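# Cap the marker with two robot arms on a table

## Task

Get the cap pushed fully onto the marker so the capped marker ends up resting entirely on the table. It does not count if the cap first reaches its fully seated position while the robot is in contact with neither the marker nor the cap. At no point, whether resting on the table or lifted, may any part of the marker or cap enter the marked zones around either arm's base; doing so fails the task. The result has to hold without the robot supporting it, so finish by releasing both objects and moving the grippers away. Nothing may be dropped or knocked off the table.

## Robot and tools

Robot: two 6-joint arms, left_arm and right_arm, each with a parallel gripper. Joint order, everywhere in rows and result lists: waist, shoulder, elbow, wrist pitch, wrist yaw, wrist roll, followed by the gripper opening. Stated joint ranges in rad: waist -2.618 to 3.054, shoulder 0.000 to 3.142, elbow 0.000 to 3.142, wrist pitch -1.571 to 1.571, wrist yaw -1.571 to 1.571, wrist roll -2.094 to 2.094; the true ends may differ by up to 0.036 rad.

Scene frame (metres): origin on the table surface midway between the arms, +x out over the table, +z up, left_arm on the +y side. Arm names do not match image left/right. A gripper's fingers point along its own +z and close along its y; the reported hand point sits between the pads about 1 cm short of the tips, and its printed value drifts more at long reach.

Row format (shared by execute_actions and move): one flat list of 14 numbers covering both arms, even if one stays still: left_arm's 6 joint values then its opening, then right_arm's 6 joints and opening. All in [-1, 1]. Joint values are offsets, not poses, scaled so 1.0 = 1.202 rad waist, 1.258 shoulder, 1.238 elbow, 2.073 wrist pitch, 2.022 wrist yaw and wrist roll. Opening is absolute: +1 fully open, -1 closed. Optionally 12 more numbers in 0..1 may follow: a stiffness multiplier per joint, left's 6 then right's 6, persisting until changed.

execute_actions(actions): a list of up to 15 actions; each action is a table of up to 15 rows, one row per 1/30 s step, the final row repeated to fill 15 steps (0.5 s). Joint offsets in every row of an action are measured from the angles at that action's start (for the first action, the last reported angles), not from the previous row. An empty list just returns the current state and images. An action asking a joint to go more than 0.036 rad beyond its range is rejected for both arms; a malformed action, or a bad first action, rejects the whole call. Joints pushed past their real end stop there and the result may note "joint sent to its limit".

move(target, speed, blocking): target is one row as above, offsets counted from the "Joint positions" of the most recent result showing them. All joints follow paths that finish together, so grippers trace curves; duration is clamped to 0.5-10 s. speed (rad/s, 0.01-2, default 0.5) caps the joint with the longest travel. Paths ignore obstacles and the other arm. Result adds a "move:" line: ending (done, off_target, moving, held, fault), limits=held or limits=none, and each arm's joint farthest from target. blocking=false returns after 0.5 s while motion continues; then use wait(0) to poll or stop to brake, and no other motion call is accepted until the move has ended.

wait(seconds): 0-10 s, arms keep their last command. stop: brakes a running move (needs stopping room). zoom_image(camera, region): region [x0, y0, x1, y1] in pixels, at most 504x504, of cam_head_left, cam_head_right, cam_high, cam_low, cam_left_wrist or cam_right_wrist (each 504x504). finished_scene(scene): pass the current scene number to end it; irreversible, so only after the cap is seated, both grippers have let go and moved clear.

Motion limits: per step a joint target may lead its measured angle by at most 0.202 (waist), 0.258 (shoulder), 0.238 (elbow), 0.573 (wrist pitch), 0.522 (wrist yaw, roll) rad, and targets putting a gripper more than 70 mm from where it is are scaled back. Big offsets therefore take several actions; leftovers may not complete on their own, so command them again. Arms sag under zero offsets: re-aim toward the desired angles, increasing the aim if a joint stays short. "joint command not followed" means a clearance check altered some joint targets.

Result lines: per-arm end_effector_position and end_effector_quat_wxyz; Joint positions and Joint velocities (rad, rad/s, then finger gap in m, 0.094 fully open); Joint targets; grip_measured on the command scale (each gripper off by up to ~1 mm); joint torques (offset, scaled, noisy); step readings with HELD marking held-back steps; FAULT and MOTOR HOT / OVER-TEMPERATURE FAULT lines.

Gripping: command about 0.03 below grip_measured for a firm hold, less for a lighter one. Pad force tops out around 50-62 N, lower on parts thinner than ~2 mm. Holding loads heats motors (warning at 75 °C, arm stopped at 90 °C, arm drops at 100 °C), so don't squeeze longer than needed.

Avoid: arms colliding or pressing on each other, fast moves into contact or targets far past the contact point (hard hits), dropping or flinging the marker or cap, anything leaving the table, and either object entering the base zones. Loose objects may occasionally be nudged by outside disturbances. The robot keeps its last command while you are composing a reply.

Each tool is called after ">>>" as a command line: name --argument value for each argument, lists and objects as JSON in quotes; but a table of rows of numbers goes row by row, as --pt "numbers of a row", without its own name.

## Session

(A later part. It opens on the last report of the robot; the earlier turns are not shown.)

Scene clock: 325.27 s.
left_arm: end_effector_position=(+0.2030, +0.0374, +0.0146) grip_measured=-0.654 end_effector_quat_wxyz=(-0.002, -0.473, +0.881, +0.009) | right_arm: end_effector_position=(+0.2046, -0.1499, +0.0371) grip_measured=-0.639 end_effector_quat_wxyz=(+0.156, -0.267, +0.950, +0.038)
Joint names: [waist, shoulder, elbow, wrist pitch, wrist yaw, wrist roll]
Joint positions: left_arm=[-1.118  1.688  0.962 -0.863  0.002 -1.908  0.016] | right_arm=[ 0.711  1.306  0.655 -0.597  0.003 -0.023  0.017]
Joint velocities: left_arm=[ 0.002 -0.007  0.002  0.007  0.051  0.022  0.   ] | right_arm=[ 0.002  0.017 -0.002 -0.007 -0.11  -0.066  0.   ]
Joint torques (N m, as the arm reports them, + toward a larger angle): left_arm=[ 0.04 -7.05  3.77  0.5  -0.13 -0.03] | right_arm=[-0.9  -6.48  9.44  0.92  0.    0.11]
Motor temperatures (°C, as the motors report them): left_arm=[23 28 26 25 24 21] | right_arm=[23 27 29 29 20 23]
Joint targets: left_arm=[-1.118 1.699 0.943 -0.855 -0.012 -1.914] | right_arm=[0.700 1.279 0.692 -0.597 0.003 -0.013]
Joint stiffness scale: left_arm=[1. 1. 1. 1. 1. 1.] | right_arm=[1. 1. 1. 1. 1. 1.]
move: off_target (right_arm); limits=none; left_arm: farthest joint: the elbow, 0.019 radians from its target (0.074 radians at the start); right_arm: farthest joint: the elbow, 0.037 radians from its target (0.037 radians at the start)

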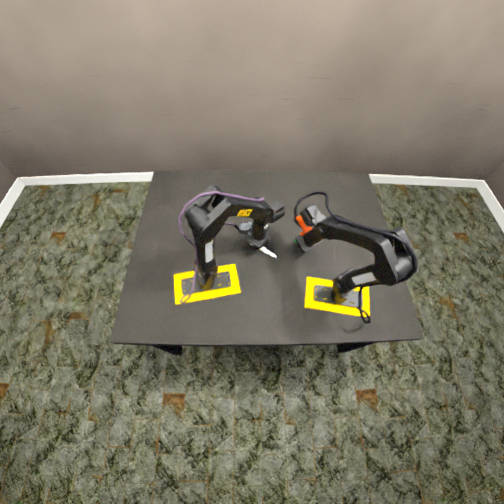

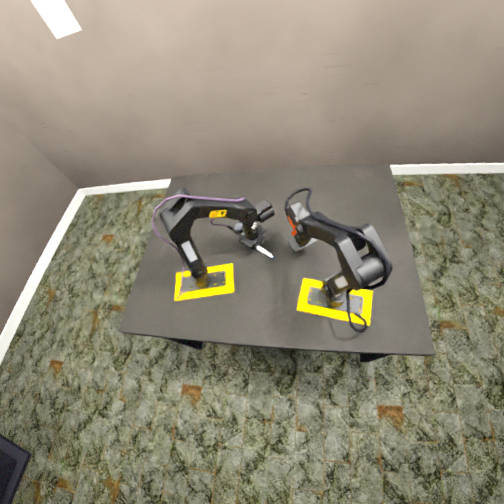

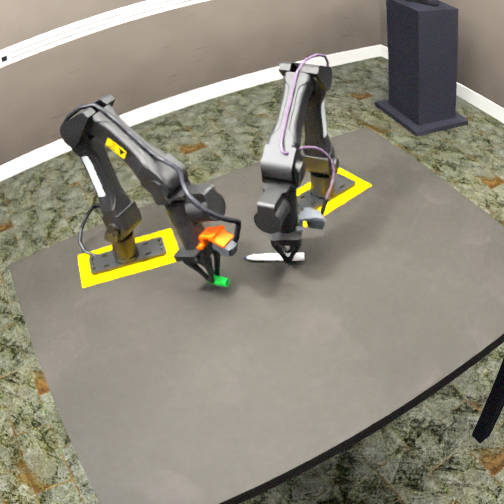

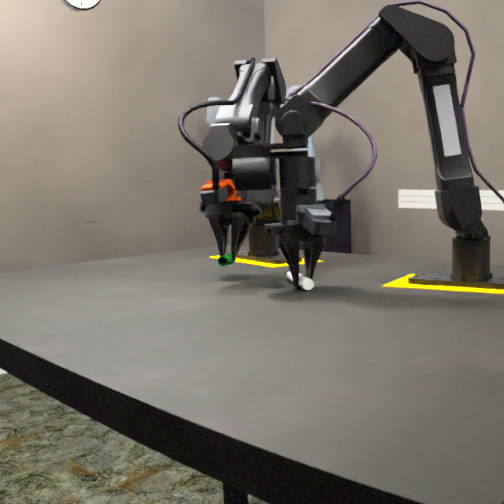

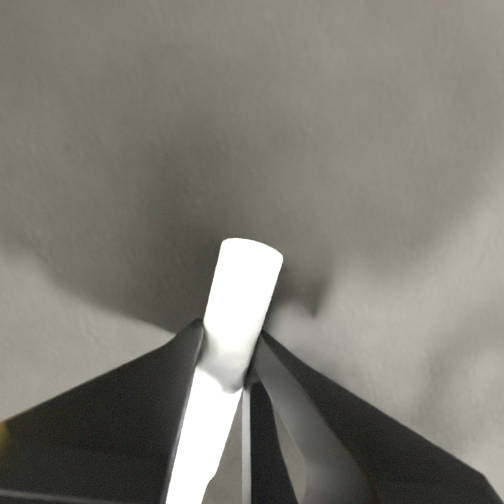

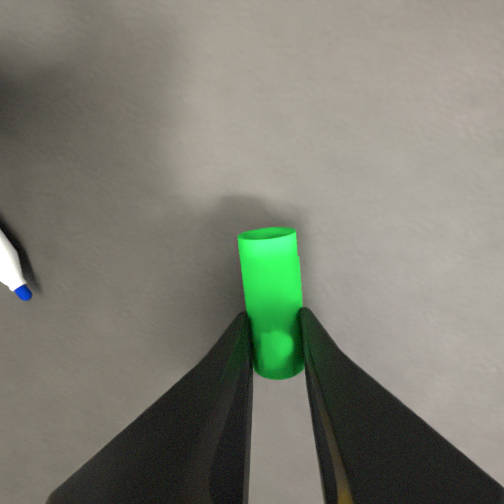

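>>> move --target '[0,0.009,-0.015,0.004,-0.007,-0.003,0.6,-0.009,-0.021,0.03,0,0,0.005,-0.75]' --speed 0.2

>>> move --target '[0.297,-0.075,-0.01,-0.015,0.25,0.17,0.6,-0.009,-0.021,0.03,0,0,0.005,-0.75]' --speed 0.6

Scene clock: 339.57 s.
left_arm: end_effector_position=(+0.2031, +0.0372, +0.0146) grip_measured=+0.599 end_effector_quat_wxyz=(-0.002, -0.473, +0.881, +0.008) | right_arm: end_effector_position=(+0.2046, -0.1499, +0.0371) grip_measured=-0.639 end_effector_quat_wxyz=(+0.156, -0.267, +0.950, +0.038)
Joint names: [waist, shoulder, elbow, wrist pitch, wrist yaw, wrist roll]
Joint positions: left_arm=[-1.118  1.688  0.962 -0.862  0.002 -1.908  0.075] | right_arm=[ 0.711  1.306  0.655 -0.597  0.003 -0.023  0.017]
Joint velocities: left_arm=[-0.022 -0.002  0.027  0.007 -0.022 -0.037 -0.   ] | right_arm=[-0.022  0.012 -0.012  0.037 -0.066 -0.007  0.   ]
Joint torques (N m, as the arm reports them, + toward a larger angle): left_arm=[ 0.04 -7.    3.83  0.51 -0.12 -0.05] | right_arm=[-0.9  -6.49  9.44  0.92  0.    0.11]
Motor temperatures (°C, as the motors report them): left_arm=[23 27 25 25 24 21] | right_arm=[23 27 30 28 20 23]
Joint targets: left_arm=[-1.118 1.699 0.943 -0.855 -0.012 -1.914] | right_arm=[0.700 1.279 0.692 -0.597 0.003 -0.013]
Joint stiffness scale: left_arm=[1. 1. 1. 1. 1. 1.] | right_arm=[1. 1. 1. 1. 1. 1.]
move: off_target (right_arm); limits=none; left_arm: farthest joint: the elbow, 0.018 radians from its target (0.018 radians at the start); right_arm: farthest joint: the elbow, 0.037 radians from its target (0.037 radians at the start)

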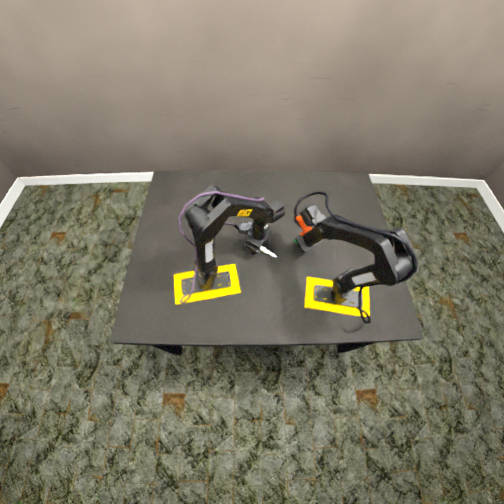

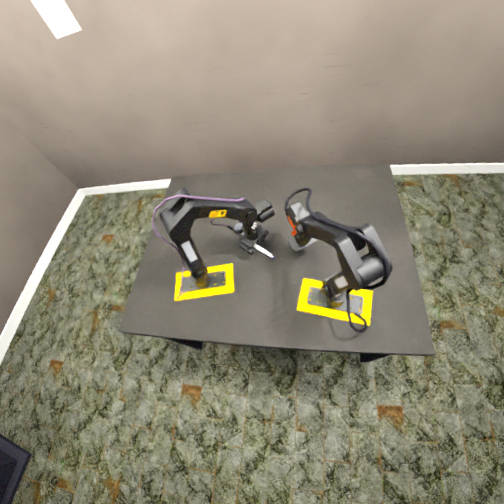

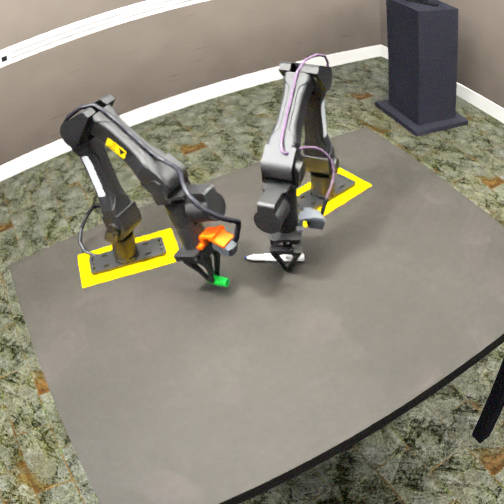

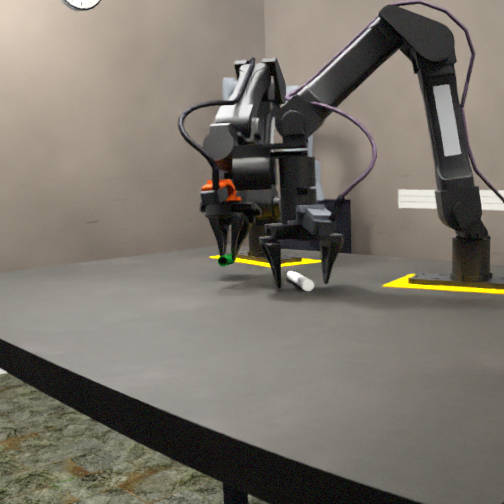

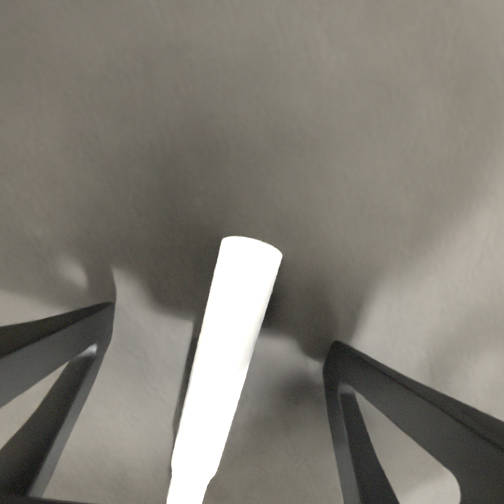

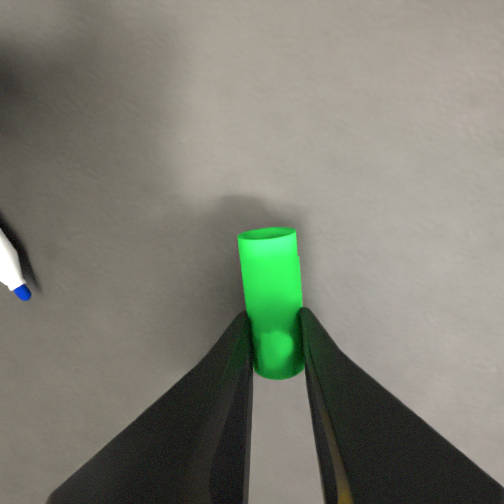

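Scene clock: 341.20 s.
left_arm: end_effector_position=(+0.2256, +0.0329, +0.0559) grip_measured=+0.599 end_effector_quat_wxyz=(-0.202, -0.458, +0.854, -0.141) | right_arm: end_effector_position=(+0.2046, -0.1499, +0.0371) grip_measured=-0.639 end_effector_quat_wxyz=(+0.156, -0.267, +0.950, +0.038)
Joint names: [waist, shoulder, elbow, wrist pitch, wrist yaw, wrist roll]
Joint positions: left_arm=[-0.766  1.609  0.962 -0.867  0.495 -1.571  0.075] | right_arm=[ 0.711  1.306  0.655 -0.597  0.003 -0.023  0.017]
Joint velocities: left_arm=[-0.007  0.002  0.007 -0.066 -0.022 -0.007  0.   ] | right_arm=[ 0.017 -0.022 -0.007 -0.037 -0.022 -0.007 -0.   ]
Joint torques (N m, as the arm reports them, + toward a larger angle): left_arm=[ 0.59 -9.11  4.57  0.36  0.39  0.07] | right_arm=[-0.91 -6.49  9.43  0.92  0.    0.11]
Motor temperatures (°C, as the motors report them): left_arm=[23 27 25 25 24 21] | right_arm=[23 27 30 28 20 23]
Joint targets: left_arm=[-0.760 1.593 0.949 -0.893 0.507 -1.564] | right_arm=[0.700 1.279 0.692 -0.597 0.003 -0.013]
Joint stiffness scale: left_arm=[1. 1. 1. 1. 1. 1.] | right_arm=[1. 1. 1. 1. 1. 1.]
move: off_target (left_arm, right_arm); limits=none; left_arm: farthest joint: the wrist pitch, 0.026 radians from its target (0.031 radians at the start); right_arm: farthest joint: the elbow, 0.037 radians from its target (0.037 radians at the start)

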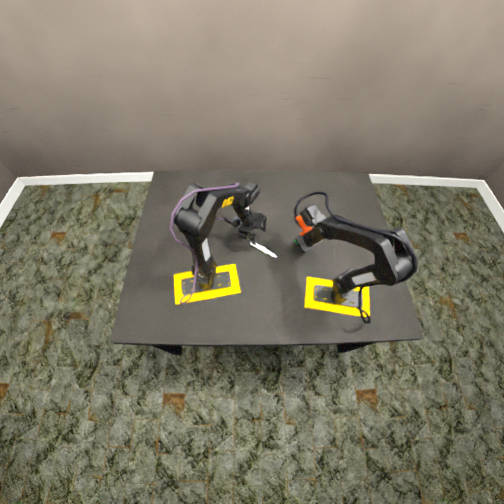

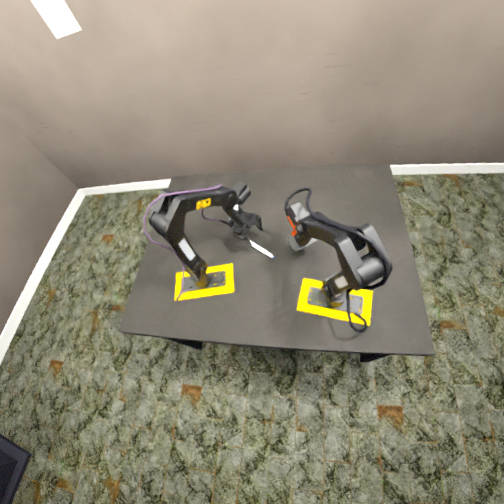

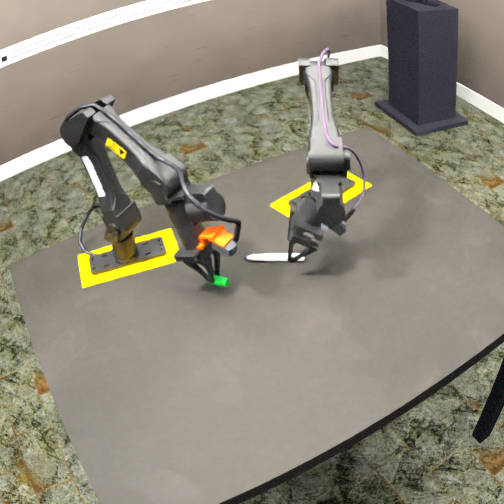

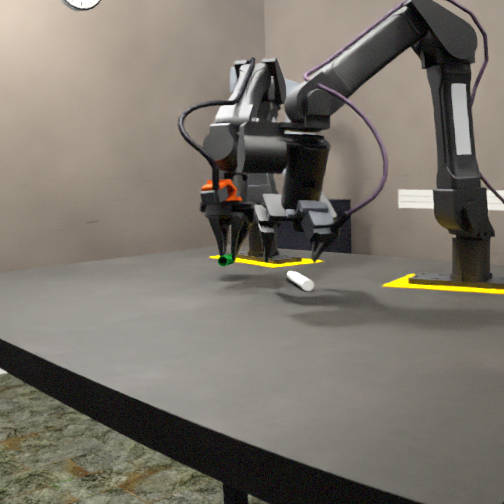

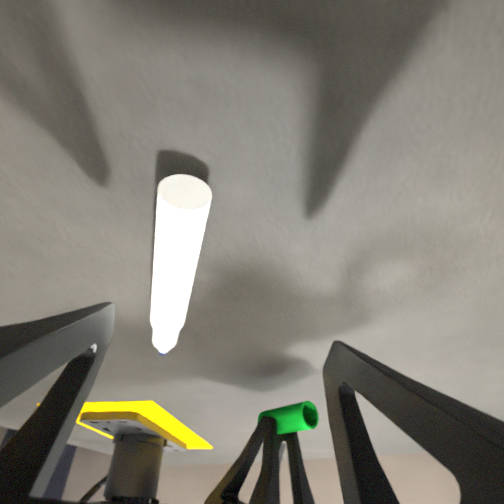

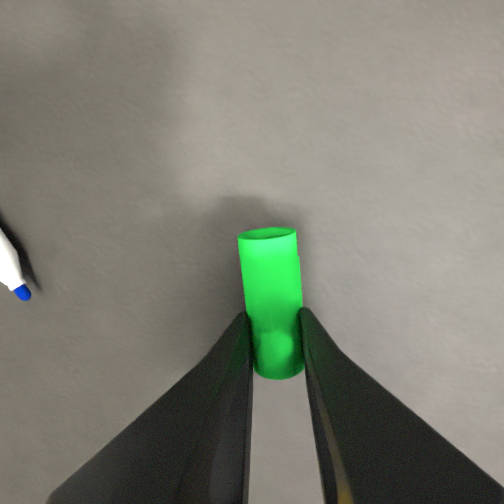

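>>> move --target '[-0.038,0.047,-0.126,0.064,0.005,0,0.6,-0.009,-0.021,0.03,0,0,0.005,-0.75]' --speed 0.3

Scene clock: 351.20 s.
left_arm: end_effector_position=(+0.1981, +0.0393, +0.0142) grip_measured=+0.599 end_effector_quat_wxyz=(-0.219, -0.449, +0.859, -0.112) | right_arm: end_effector_position=(+0.2046, -0.1499, +0.0371) grip_measured=-0.639 end_effector_quat_wxyz=(+0.156, -0.267, +0.950, +0.038)
Joint names: [waist, shoulder, elbow, wrist pitch, wrist yaw, wrist roll]
Joint positions: left_arm=[-0.803  1.656  0.825 -0.743  0.497 -1.57   0.075] | right_arm=[ 0.711  1.306  0.655 -0.597  0.003 -0.023  0.017]
Joint velocities: left_arm=[-0.017  0.007  0.002 -0.007  0.007 -0.051  0.001] | right_arm=[ 0.012 -0.007  0.007 -0.037 -0.051  0.007  0.   ]
Joint torques (N m, as the arm reports them, + toward a larger angle): left_arm=[-0.71 -6.3   3.57  0.55  0.38  0.04] | right_arm=[-0.89 -6.49  9.43  0.92  0.    0.11]
Motor temperatures (°C, as the motors report them): left_arm=[23 27 25 24 24 21] | right_arm=[23 27 30 28 20 23]
Joint targets: left_arm=[-0.812 1.668 0.806 -0.734 0.505 -1.571] | right_arm=[0.700 1.279 0.692 -0.597 0.003 -0.013]
Joint stiffness scale: left_arm=[1. 1. 1. 1. 1. 1.] | right_arm=[1. 1. 1. 1. 1. 1.]
move: off_target (right_arm); limits=none; left_arm: farthest joint: the elbow, 0.019 radians from its target (0.156 radians at the start); right_arm: farthest joint: the elbow, 0.037 radians from its target (0.037 radians at the start)

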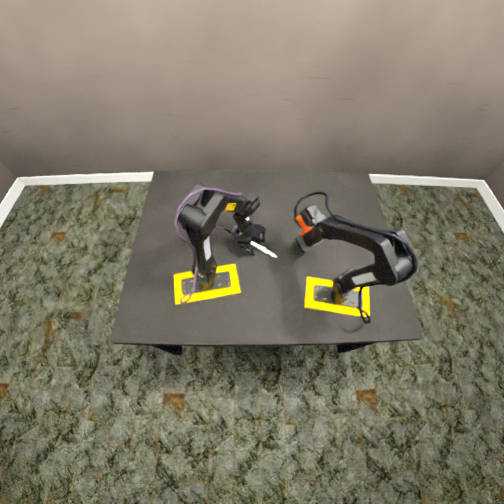

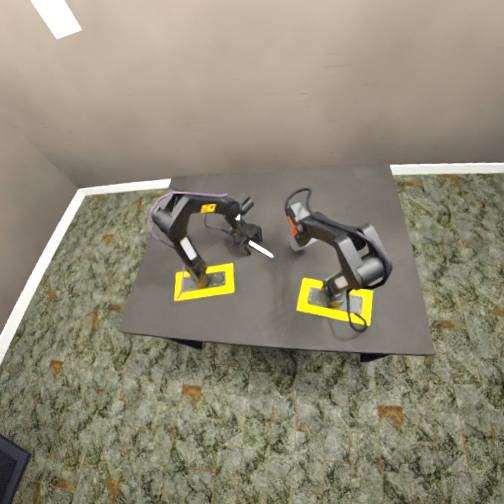

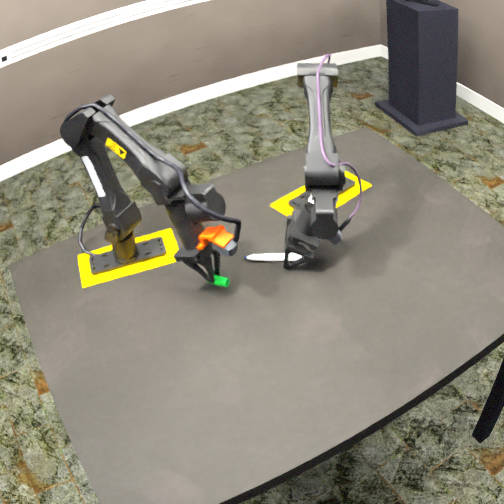

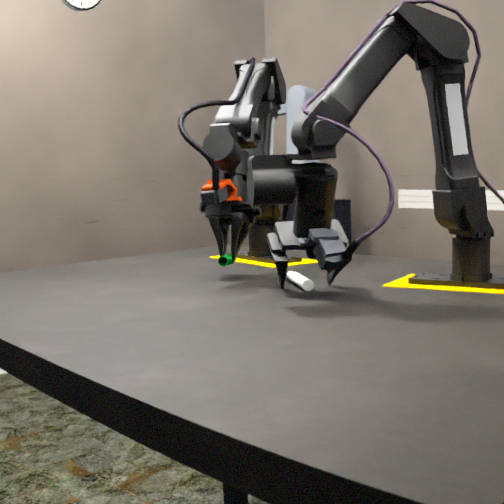

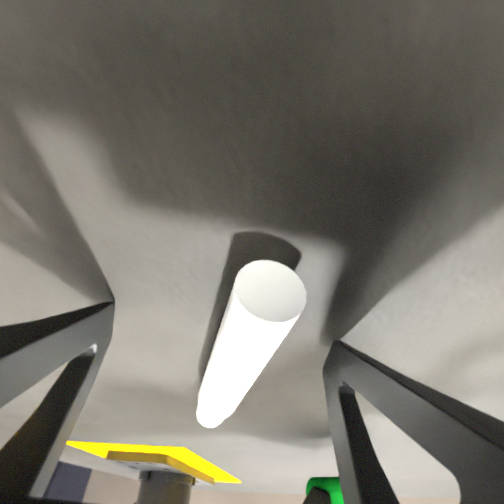

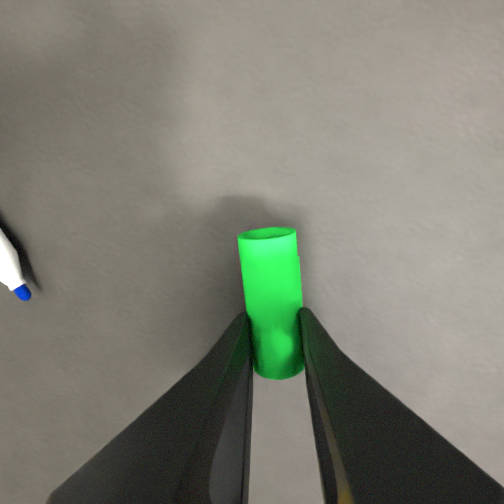

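>>> move --target '[-0.007,0.009,-0.015,0.004,0.004,-0.01,-0.76,-0.009,-0.021,0.03,0,0,0.005,-0.75]' --speed 0.2

Scene clock: 358.13 s.
left_arm: end_effector_position=(+0.1982, +0.0392, +0.0142) grip_measured=-0.655 end_effector_quat_wxyz=(-0.219, -0.455, +0.856, -0.111) | right_arm: end_effector_position=(+0.2046, -0.1499, +0.0371) grip_measured=-0.639 end_effector_quat_wxyz=(+0.156, -0.267, +0.950, +0.038)
Joint names: [waist, shoulder, elbow, wrist pitch, wrist yaw, wrist roll]
Joint positions: left_arm=[-0.803  1.656  0.825 -0.743  0.497 -1.583  0.016] | right_arm=[ 0.711  1.306  0.655 -0.597  0.003 -0.023  0.017]
Joint velocities: left_arm=[-0.007  0.007  0.002  0.022 -0.007 -0.022  0.001] | right_arm=[-0.007 -0.007 -0.002 -0.007 -0.022 -0.066 -0.001]
Joint torques (N m, as the arm reports them, + toward a larger angle): left_arm=[-0.69 -6.31  3.64  0.56  0.37 -0.05] | right_arm=[-0.9  -6.49  9.43  0.92  0.    0.11]
Motor temperatures (°C, as the motors report them): left_arm=[23 27 25 25 24 21] | right_arm=[23 27 30 28 20 23]
Joint targets: left_arm=[-0.811 1.667 0.806 -0.735 0.505 -1.590] | right_arm=[0.700 1.279 0.692 -0.597 0.003 -0.013]
Joint stiffness scale: left_arm=[1. 1. 1. 1. 1. 1.] | right_arm=[1. 1. 1. 1. 1. 1.]
move: off_target (right_arm); limits=none; left_arm: farthest joint: the elbow, 0.019 radians from its target (0.019 radians at the start); right_arm: farthest joint: the elbow, 0.037 radians from its target (0.037 radians at the start)

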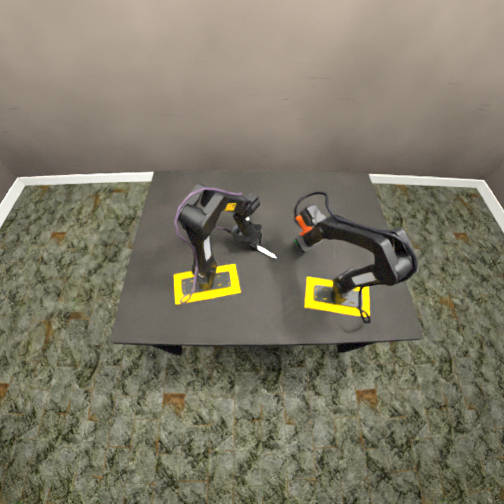

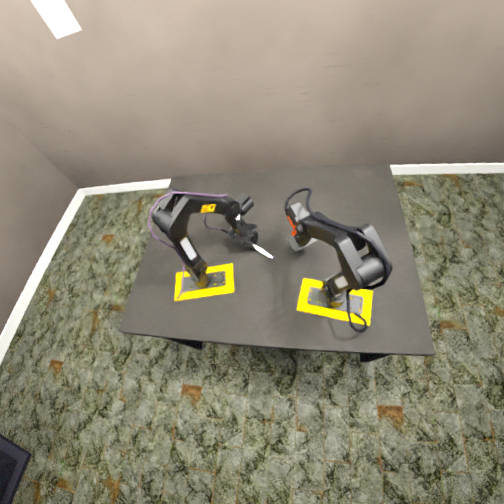

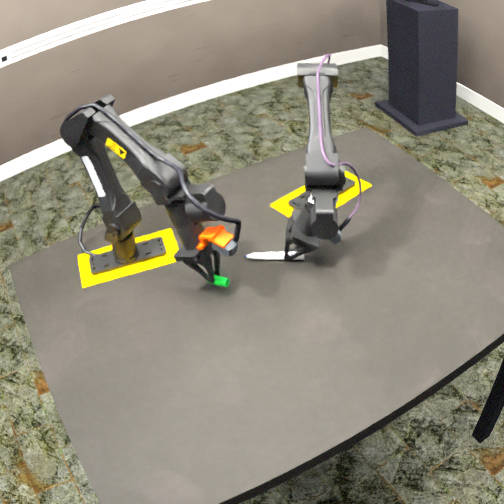

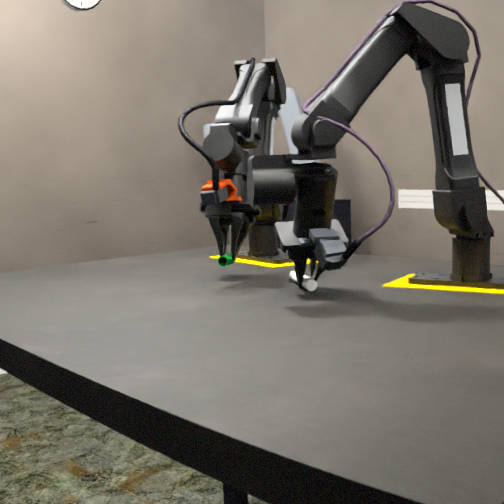

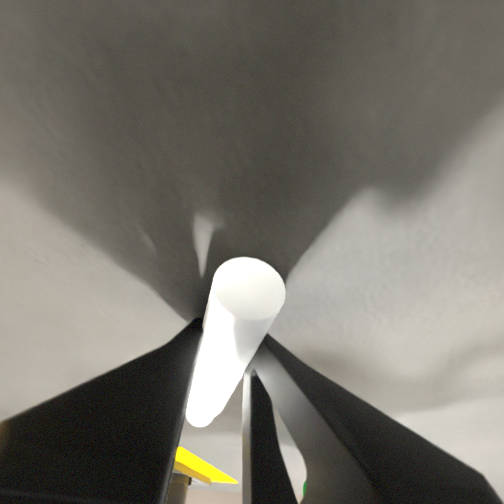

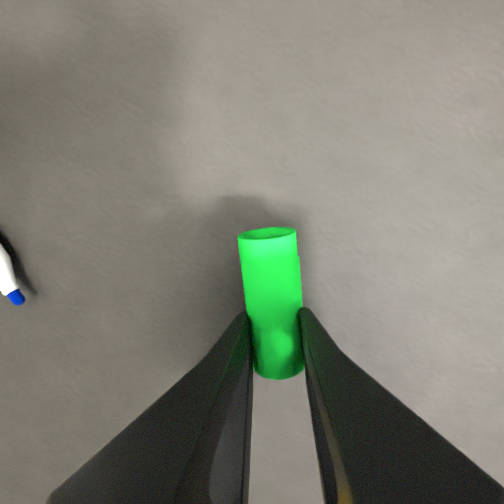

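>>> move --target '[-0.007,-0.07,0.066,-0.069,0.004,-0.003,-0.76,0.1,-0.1,-0.045,-0.025,0,0.005,-0.75]' --speed 0.4

Scene clock: 373.80 s.
left_arm: end_effector_position=(+0.1995, +0.0383, +0.0450) grip_measured=-0.655 end_effector_quat_wxyz=(-0.215, -0.453, +0.857, -0.120) | right_arm: end_effector_position=(+0.1730, -0.1381, +0.0405) grip_measured=-0.639 end_effector_quat_wxyz=(+0.154, -0.318, +0.934, +0.047)
Joint names: [waist, shoulder, elbow, wrist pitch, wrist yaw, wrist roll]
Joint positions: left_arm=[-0.803  1.58   0.886 -0.86   0.497 -1.584  0.016] | right_arm=[ 0.82   1.207  0.605 -0.645  0.004 -0.023  0.017]
Joint velocities: left_arm=[-0.007 -0.007 -0.027  0.007 -0.022  0.007 -0.   ] | right_arm=[ 0.012 -0.032  0.017 -0.051 -0.022  0.007 -0.001]
Joint torques (N m, as the arm reports them, + toward a larger angle): left_arm=[-0.72 -8.18  6.69  0.27  0.36 -0.02] | right_arm=[ 0.94 -5.64  6.41  0.89  0.    0.11]
Motor temperatures (°C, as the motors report them): left_arm=[23 26 25 25 24 21] | right_arm=[23 27 30 28 20 23]
Joint targets: left_arm=[-0.811 1.568 0.906 -0.886 0.505 -1.589] | right_arm=[0.831 1.180 0.599 -0.649 0.003 -0.013]
Joint stiffness scale: left_arm=[1. 1. 1. 1. 1. 1.] | right_arm=[1. 1. 1. 1. 1. 1.]
move: off_target (left_arm, right_arm); limits=none; left_arm: farthest joint: the wrist pitch, 0.026 radians from its target (0.143 radians at the start); right_arm: farthest joint: the shoulder, 0.027 radians from its target (0.125 radians at the start)

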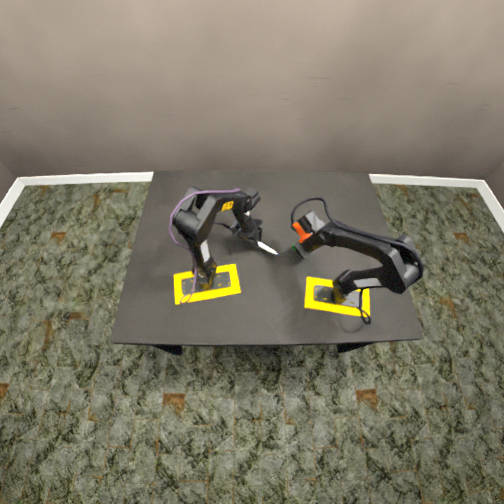

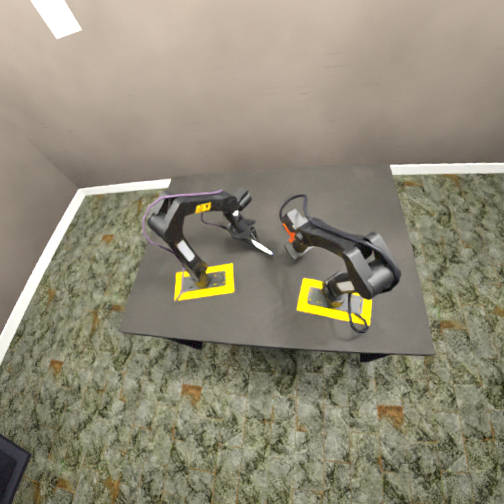

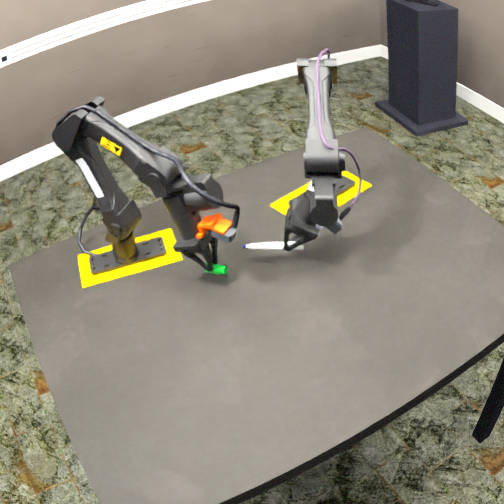

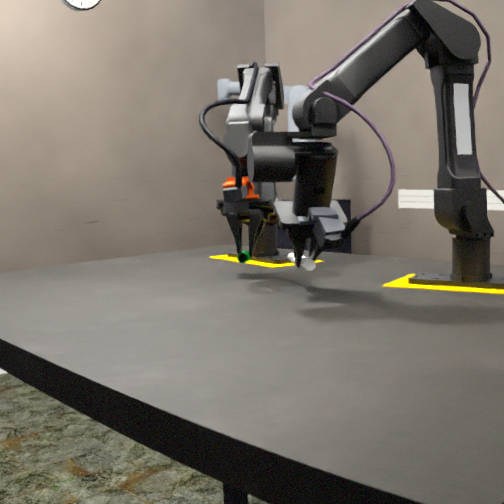

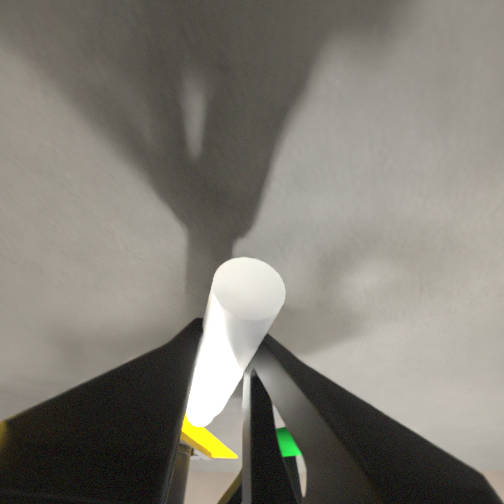

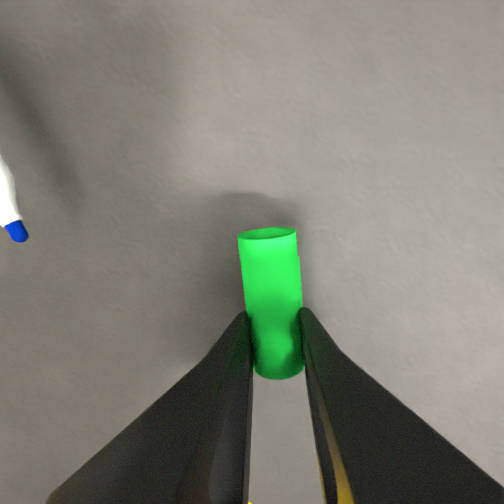

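>>> move --target '[-0.007,-0.01,0.016,-0.012,0.004,-0.003,-0.76,0.2,-0.021,-0.005,0,0,0.005,-0.75]' --speed 0.4

Scene clock: 383.70 s.
left_arm: end_effector_position=(+0.1994, +0.0384, +0.0450) grip_measured=-0.655 end_effector_quat_wxyz=(-0.215, -0.453, +0.857, -0.119) | right_arm: end_effector_position=(+0.1355, -0.0979, +0.0405) grip_measured=-0.639 end_effector_quat_wxyz=(+0.148, -0.423, +0.892, +0.064)
Joint names: [waist, shoulder, elbow, wrist pitch, wrist yaw, wrist roll]
Joint positions: left_arm=[-0.803  1.58   0.886 -0.86   0.497 -1.584  0.016] | right_arm=[ 1.049  1.207  0.605 -0.645  0.004 -0.023  0.017]
Joint velocities: left_arm=[-0.012  0.007  0.007  0.081 -0.037 -0.007  0.   ] | right_arm=[-0.007  0.007 -0.007  0.066 -0.007  0.007 -0.   ]
Joint torques (N m, as the arm reports them, + toward a larger angle): left_arm=[-0.79 -8.21  6.69  0.3   0.37 -0.02] | right_arm=[ 0.88 -5.6   6.38  0.93  0.    0.11]
Motor temperatures (°C, as the motors report them): left_arm=[23 27 26 24 24 21] | right_arm=[23 27 30 27 20 23]
Joint targets: left_arm=[-0.811 1.567 0.905 -0.885 0.505 -1.590] | right_arm=[1.060 1.180 0.599 -0.645 0.004 -0.013]
Joint stiffness scale: left_arm=[1. 1. 1. 1. 1. 1.] | right_arm=[1. 1. 1. 1. 1. 1.]
move: off_target (left_arm, right_arm); limits=none; left_arm: farthest joint: the wrist pitch, 0.025 radians from its target (0.025 radians at the start); right_arm: farthest joint: the shoulder, 0.026 radians from its target (0.026 radians at the start)

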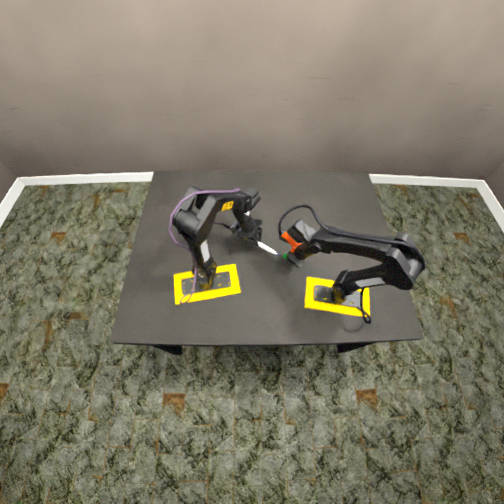

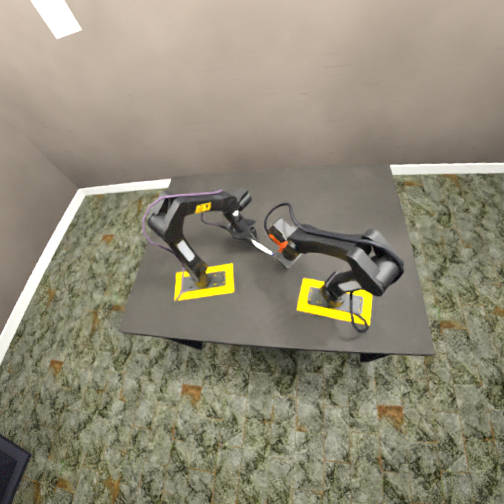

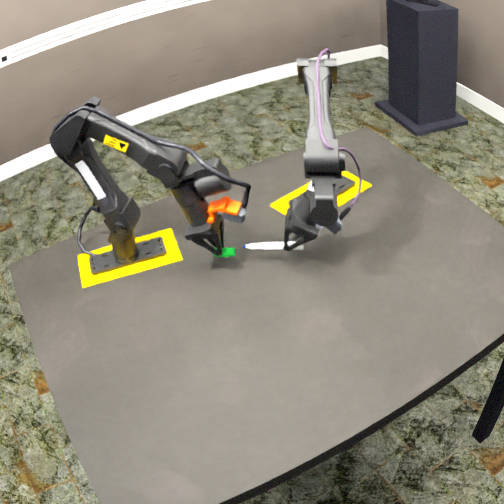

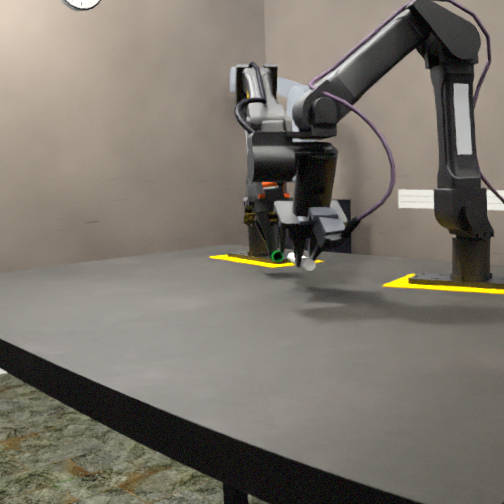

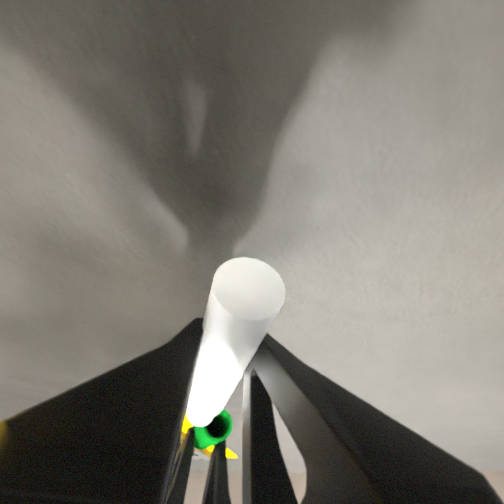

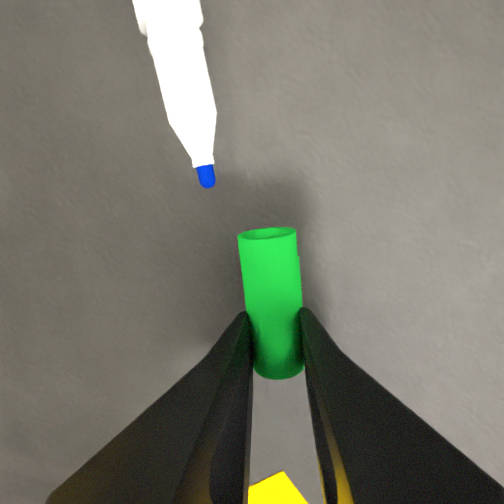

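>>> move --target '[-0.007,-0.01,0.016,-0.012,0.004,-0.003,-0.76,0.08,-0.045,-0.005,0,0,0.005,-0.75]' --speed 0.2

>>> zoom_image --camera "cam_low" --region '[220,210,360,310]'

Scene clock: 393.50 s.
left_arm: end_effector_position=(+0.1994, +0.0384, +0.0450) grip_measured=-0.655 end_effector_quat_wxyz=(-0.215, -0.453, +0.857, -0.119) | right_arm: end_effector_position=(+0.1207, -0.0836, +0.0470) grip_measured=-0.639 end_effector_quat_wxyz=(+0.158, -0.459, +0.871, +0.076)
Joint names: [waist, shoulder, elbow, wrist pitch, wrist yaw, wrist roll]
Joint positions: left_arm=[-0.803  1.58   0.886 -0.86   0.497 -1.584  0.016] | right_arm=[ 1.134  1.177  0.605 -0.646  0.004 -0.023  0.017]
Joint velocities: left_arm=[ 0.002  0.017  0.007 -0.007 -0.007  0.037 -0.001] | right_arm=[ 0.002 -0.002 -0.007  0.051 -0.066  0.007  0.   ]
Joint torques (N m, as the arm reports them, + toward a larger angle): left_arm=[-0.75 -8.24  6.76  0.29  0.36 -0.03] | right_arm=[ 0.96 -5.48  6.43  0.97  0.    0.11]
Motor temperatures (°C, as the motors report them): left_arm=[23 27 26 24 24 21] | right_arm=[23 27 29 27 20 23]
Joint targets: left_arm=[-0.811 1.567 0.905 -0.885 0.505 -1.590] | right_arm=[1.146 1.150 0.599 -0.645 0.004 -0.013]
Joint stiffness scale: left_arm=[1. 1. 1. 1. 1. 1.] | right_arm=[1. 1. 1. 1. 1. 1.]
move: off_target (left_arm, right_arm); limits=none; left_arm: farthest joint: the wrist pitch, 0.025 radians from its target (0.025 radians at the start); right_arm: farthest joint: the shoulder, 0.027 radians from its target (0.056 radians at the start)

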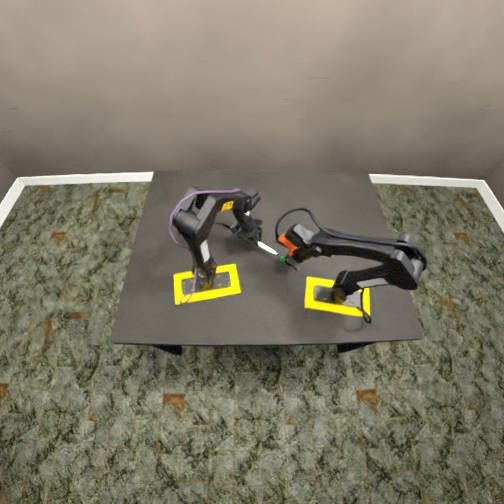

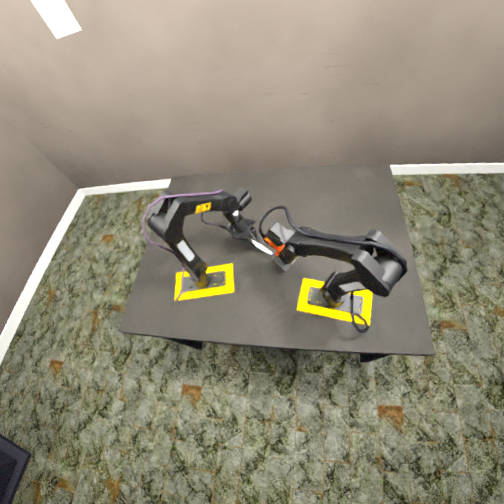

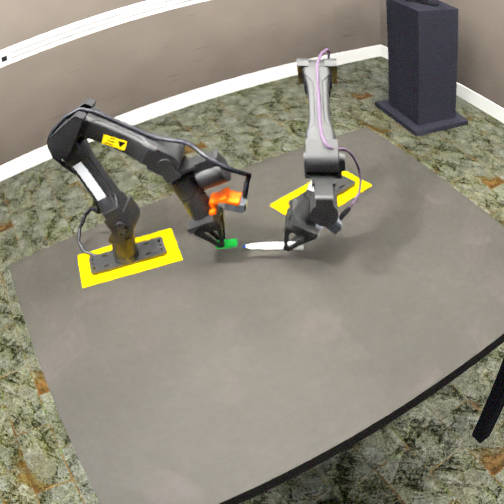

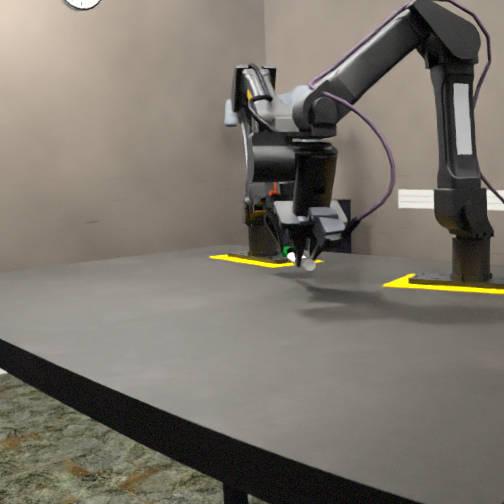

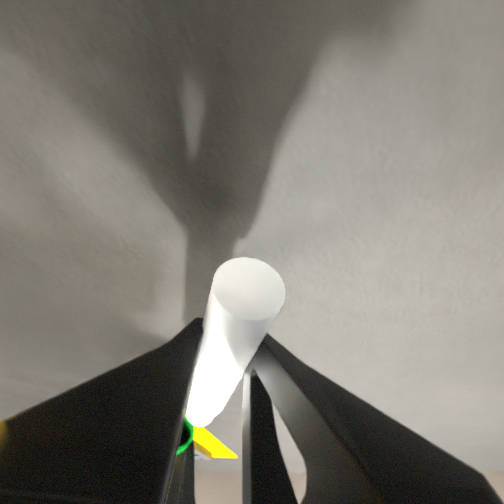

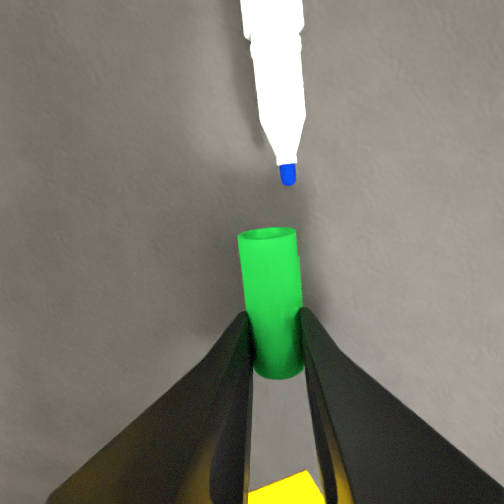

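Region (220, 210, 360, 310) of cam_low's 504x504 image, scaled by 3.600, with more detail than that image has; it fills the top 360 rows of this view, and the rest is white.

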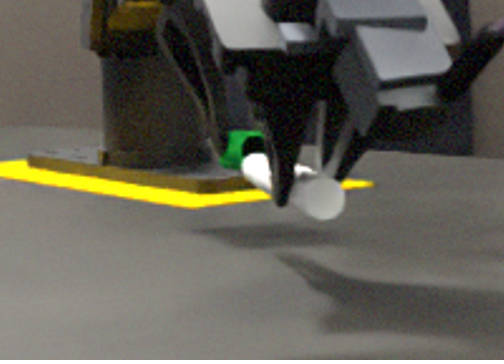

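>>> move --target '[-0.007,-0.01,0.016,-0.012,0.004,-0.003,-0.76,-0.03,0.06,0.05,0.015,0,0.005,-0.75]' --speed 0.15

Scene clock: 405.73 s.
left_arm: end_effector_position=(+0.1994, +0.0384, +0.0450) grip_measured=-0.655 end_effector_quat_wxyz=(-0.215, -0.453, +0.857, -0.119) | right_arm: end_effector_position=(+0.1299, -0.0810, +0.0430) grip_measured=-0.639 end_effector_quat_wxyz=(+0.149, -0.449, +0.878, +0.069)
Joint names: [waist, shoulder, elbow, wrist pitch, wrist yaw, wrist roll]
Joint positions: left_arm=[-0.803  1.58   0.886 -0.86   0.497 -1.584  0.016] | right_arm=[ 1.11   1.242  0.635 -0.634  0.004 -0.023  0.017]
Joint velocities: left_arm=[-0.017 -0.012  0.007  0.051 -0.007  0.081  0.   ] | right_arm=[-0.012 -0.012 -0.007  0.037  0.022  0.037 -0.   ]
Joint torques (N m, as the arm reports them, + toward a larger angle): left_arm=[-0.72 -8.28  6.64  0.28  0.37 -0.04] | right_arm=[-0.99 -2.1   9.06  1.13  0.    0.11]
Motor temperatures (°C, as the motors report them): left_arm=[23 27 27 24 24 21] | right_arm=[23 27 29 28 20 23]
Joint targets: left_arm=[-0.811 1.567 0.905 -0.885 0.505 -1.590] | right_arm=[1.098 1.253 0.667 -0.615 0.004 -0.013]
Joint stiffness scale: left_arm=[1. 1. 1. 1. 1. 1.] | right_arm=[1. 1. 1. 1. 1. 1.]
move: off_target (left_arm, right_arm); limits=none; left_arm: farthest joint: the wrist pitch, 0.025 radians from its target (0.025 radians at the start); right_arm: farthest joint: the elbow, 0.032 radians from its target (0.062 radians at the start)

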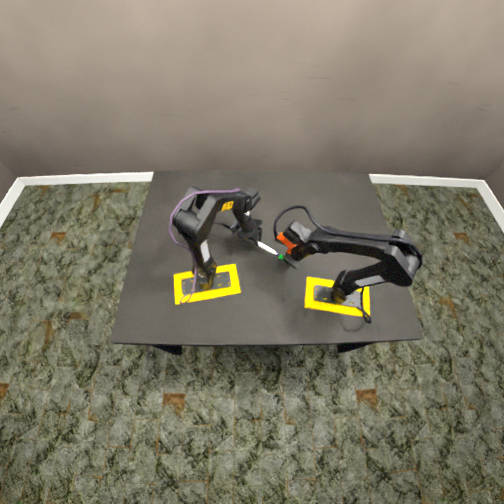

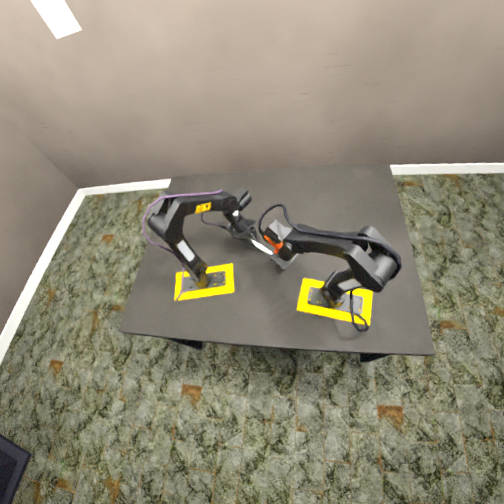

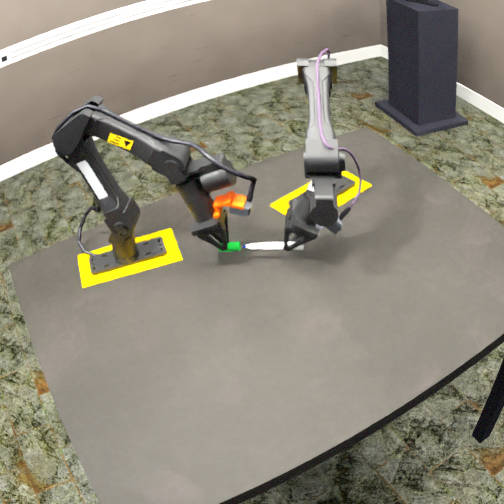

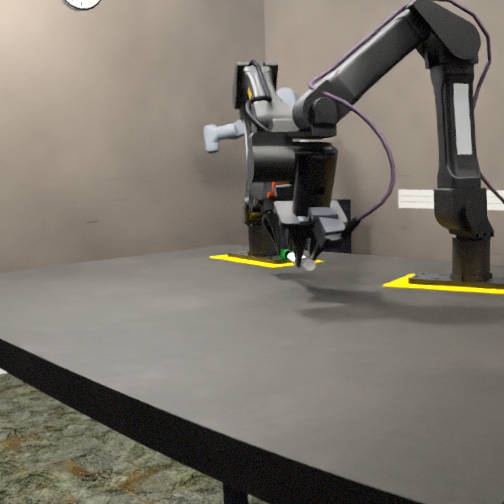

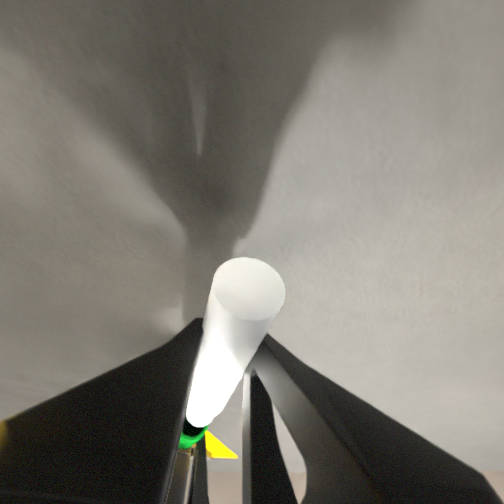

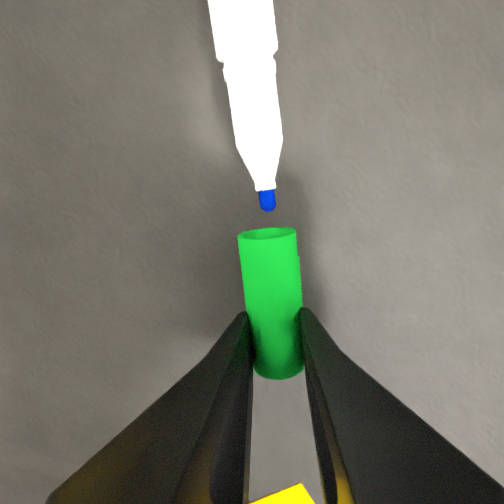

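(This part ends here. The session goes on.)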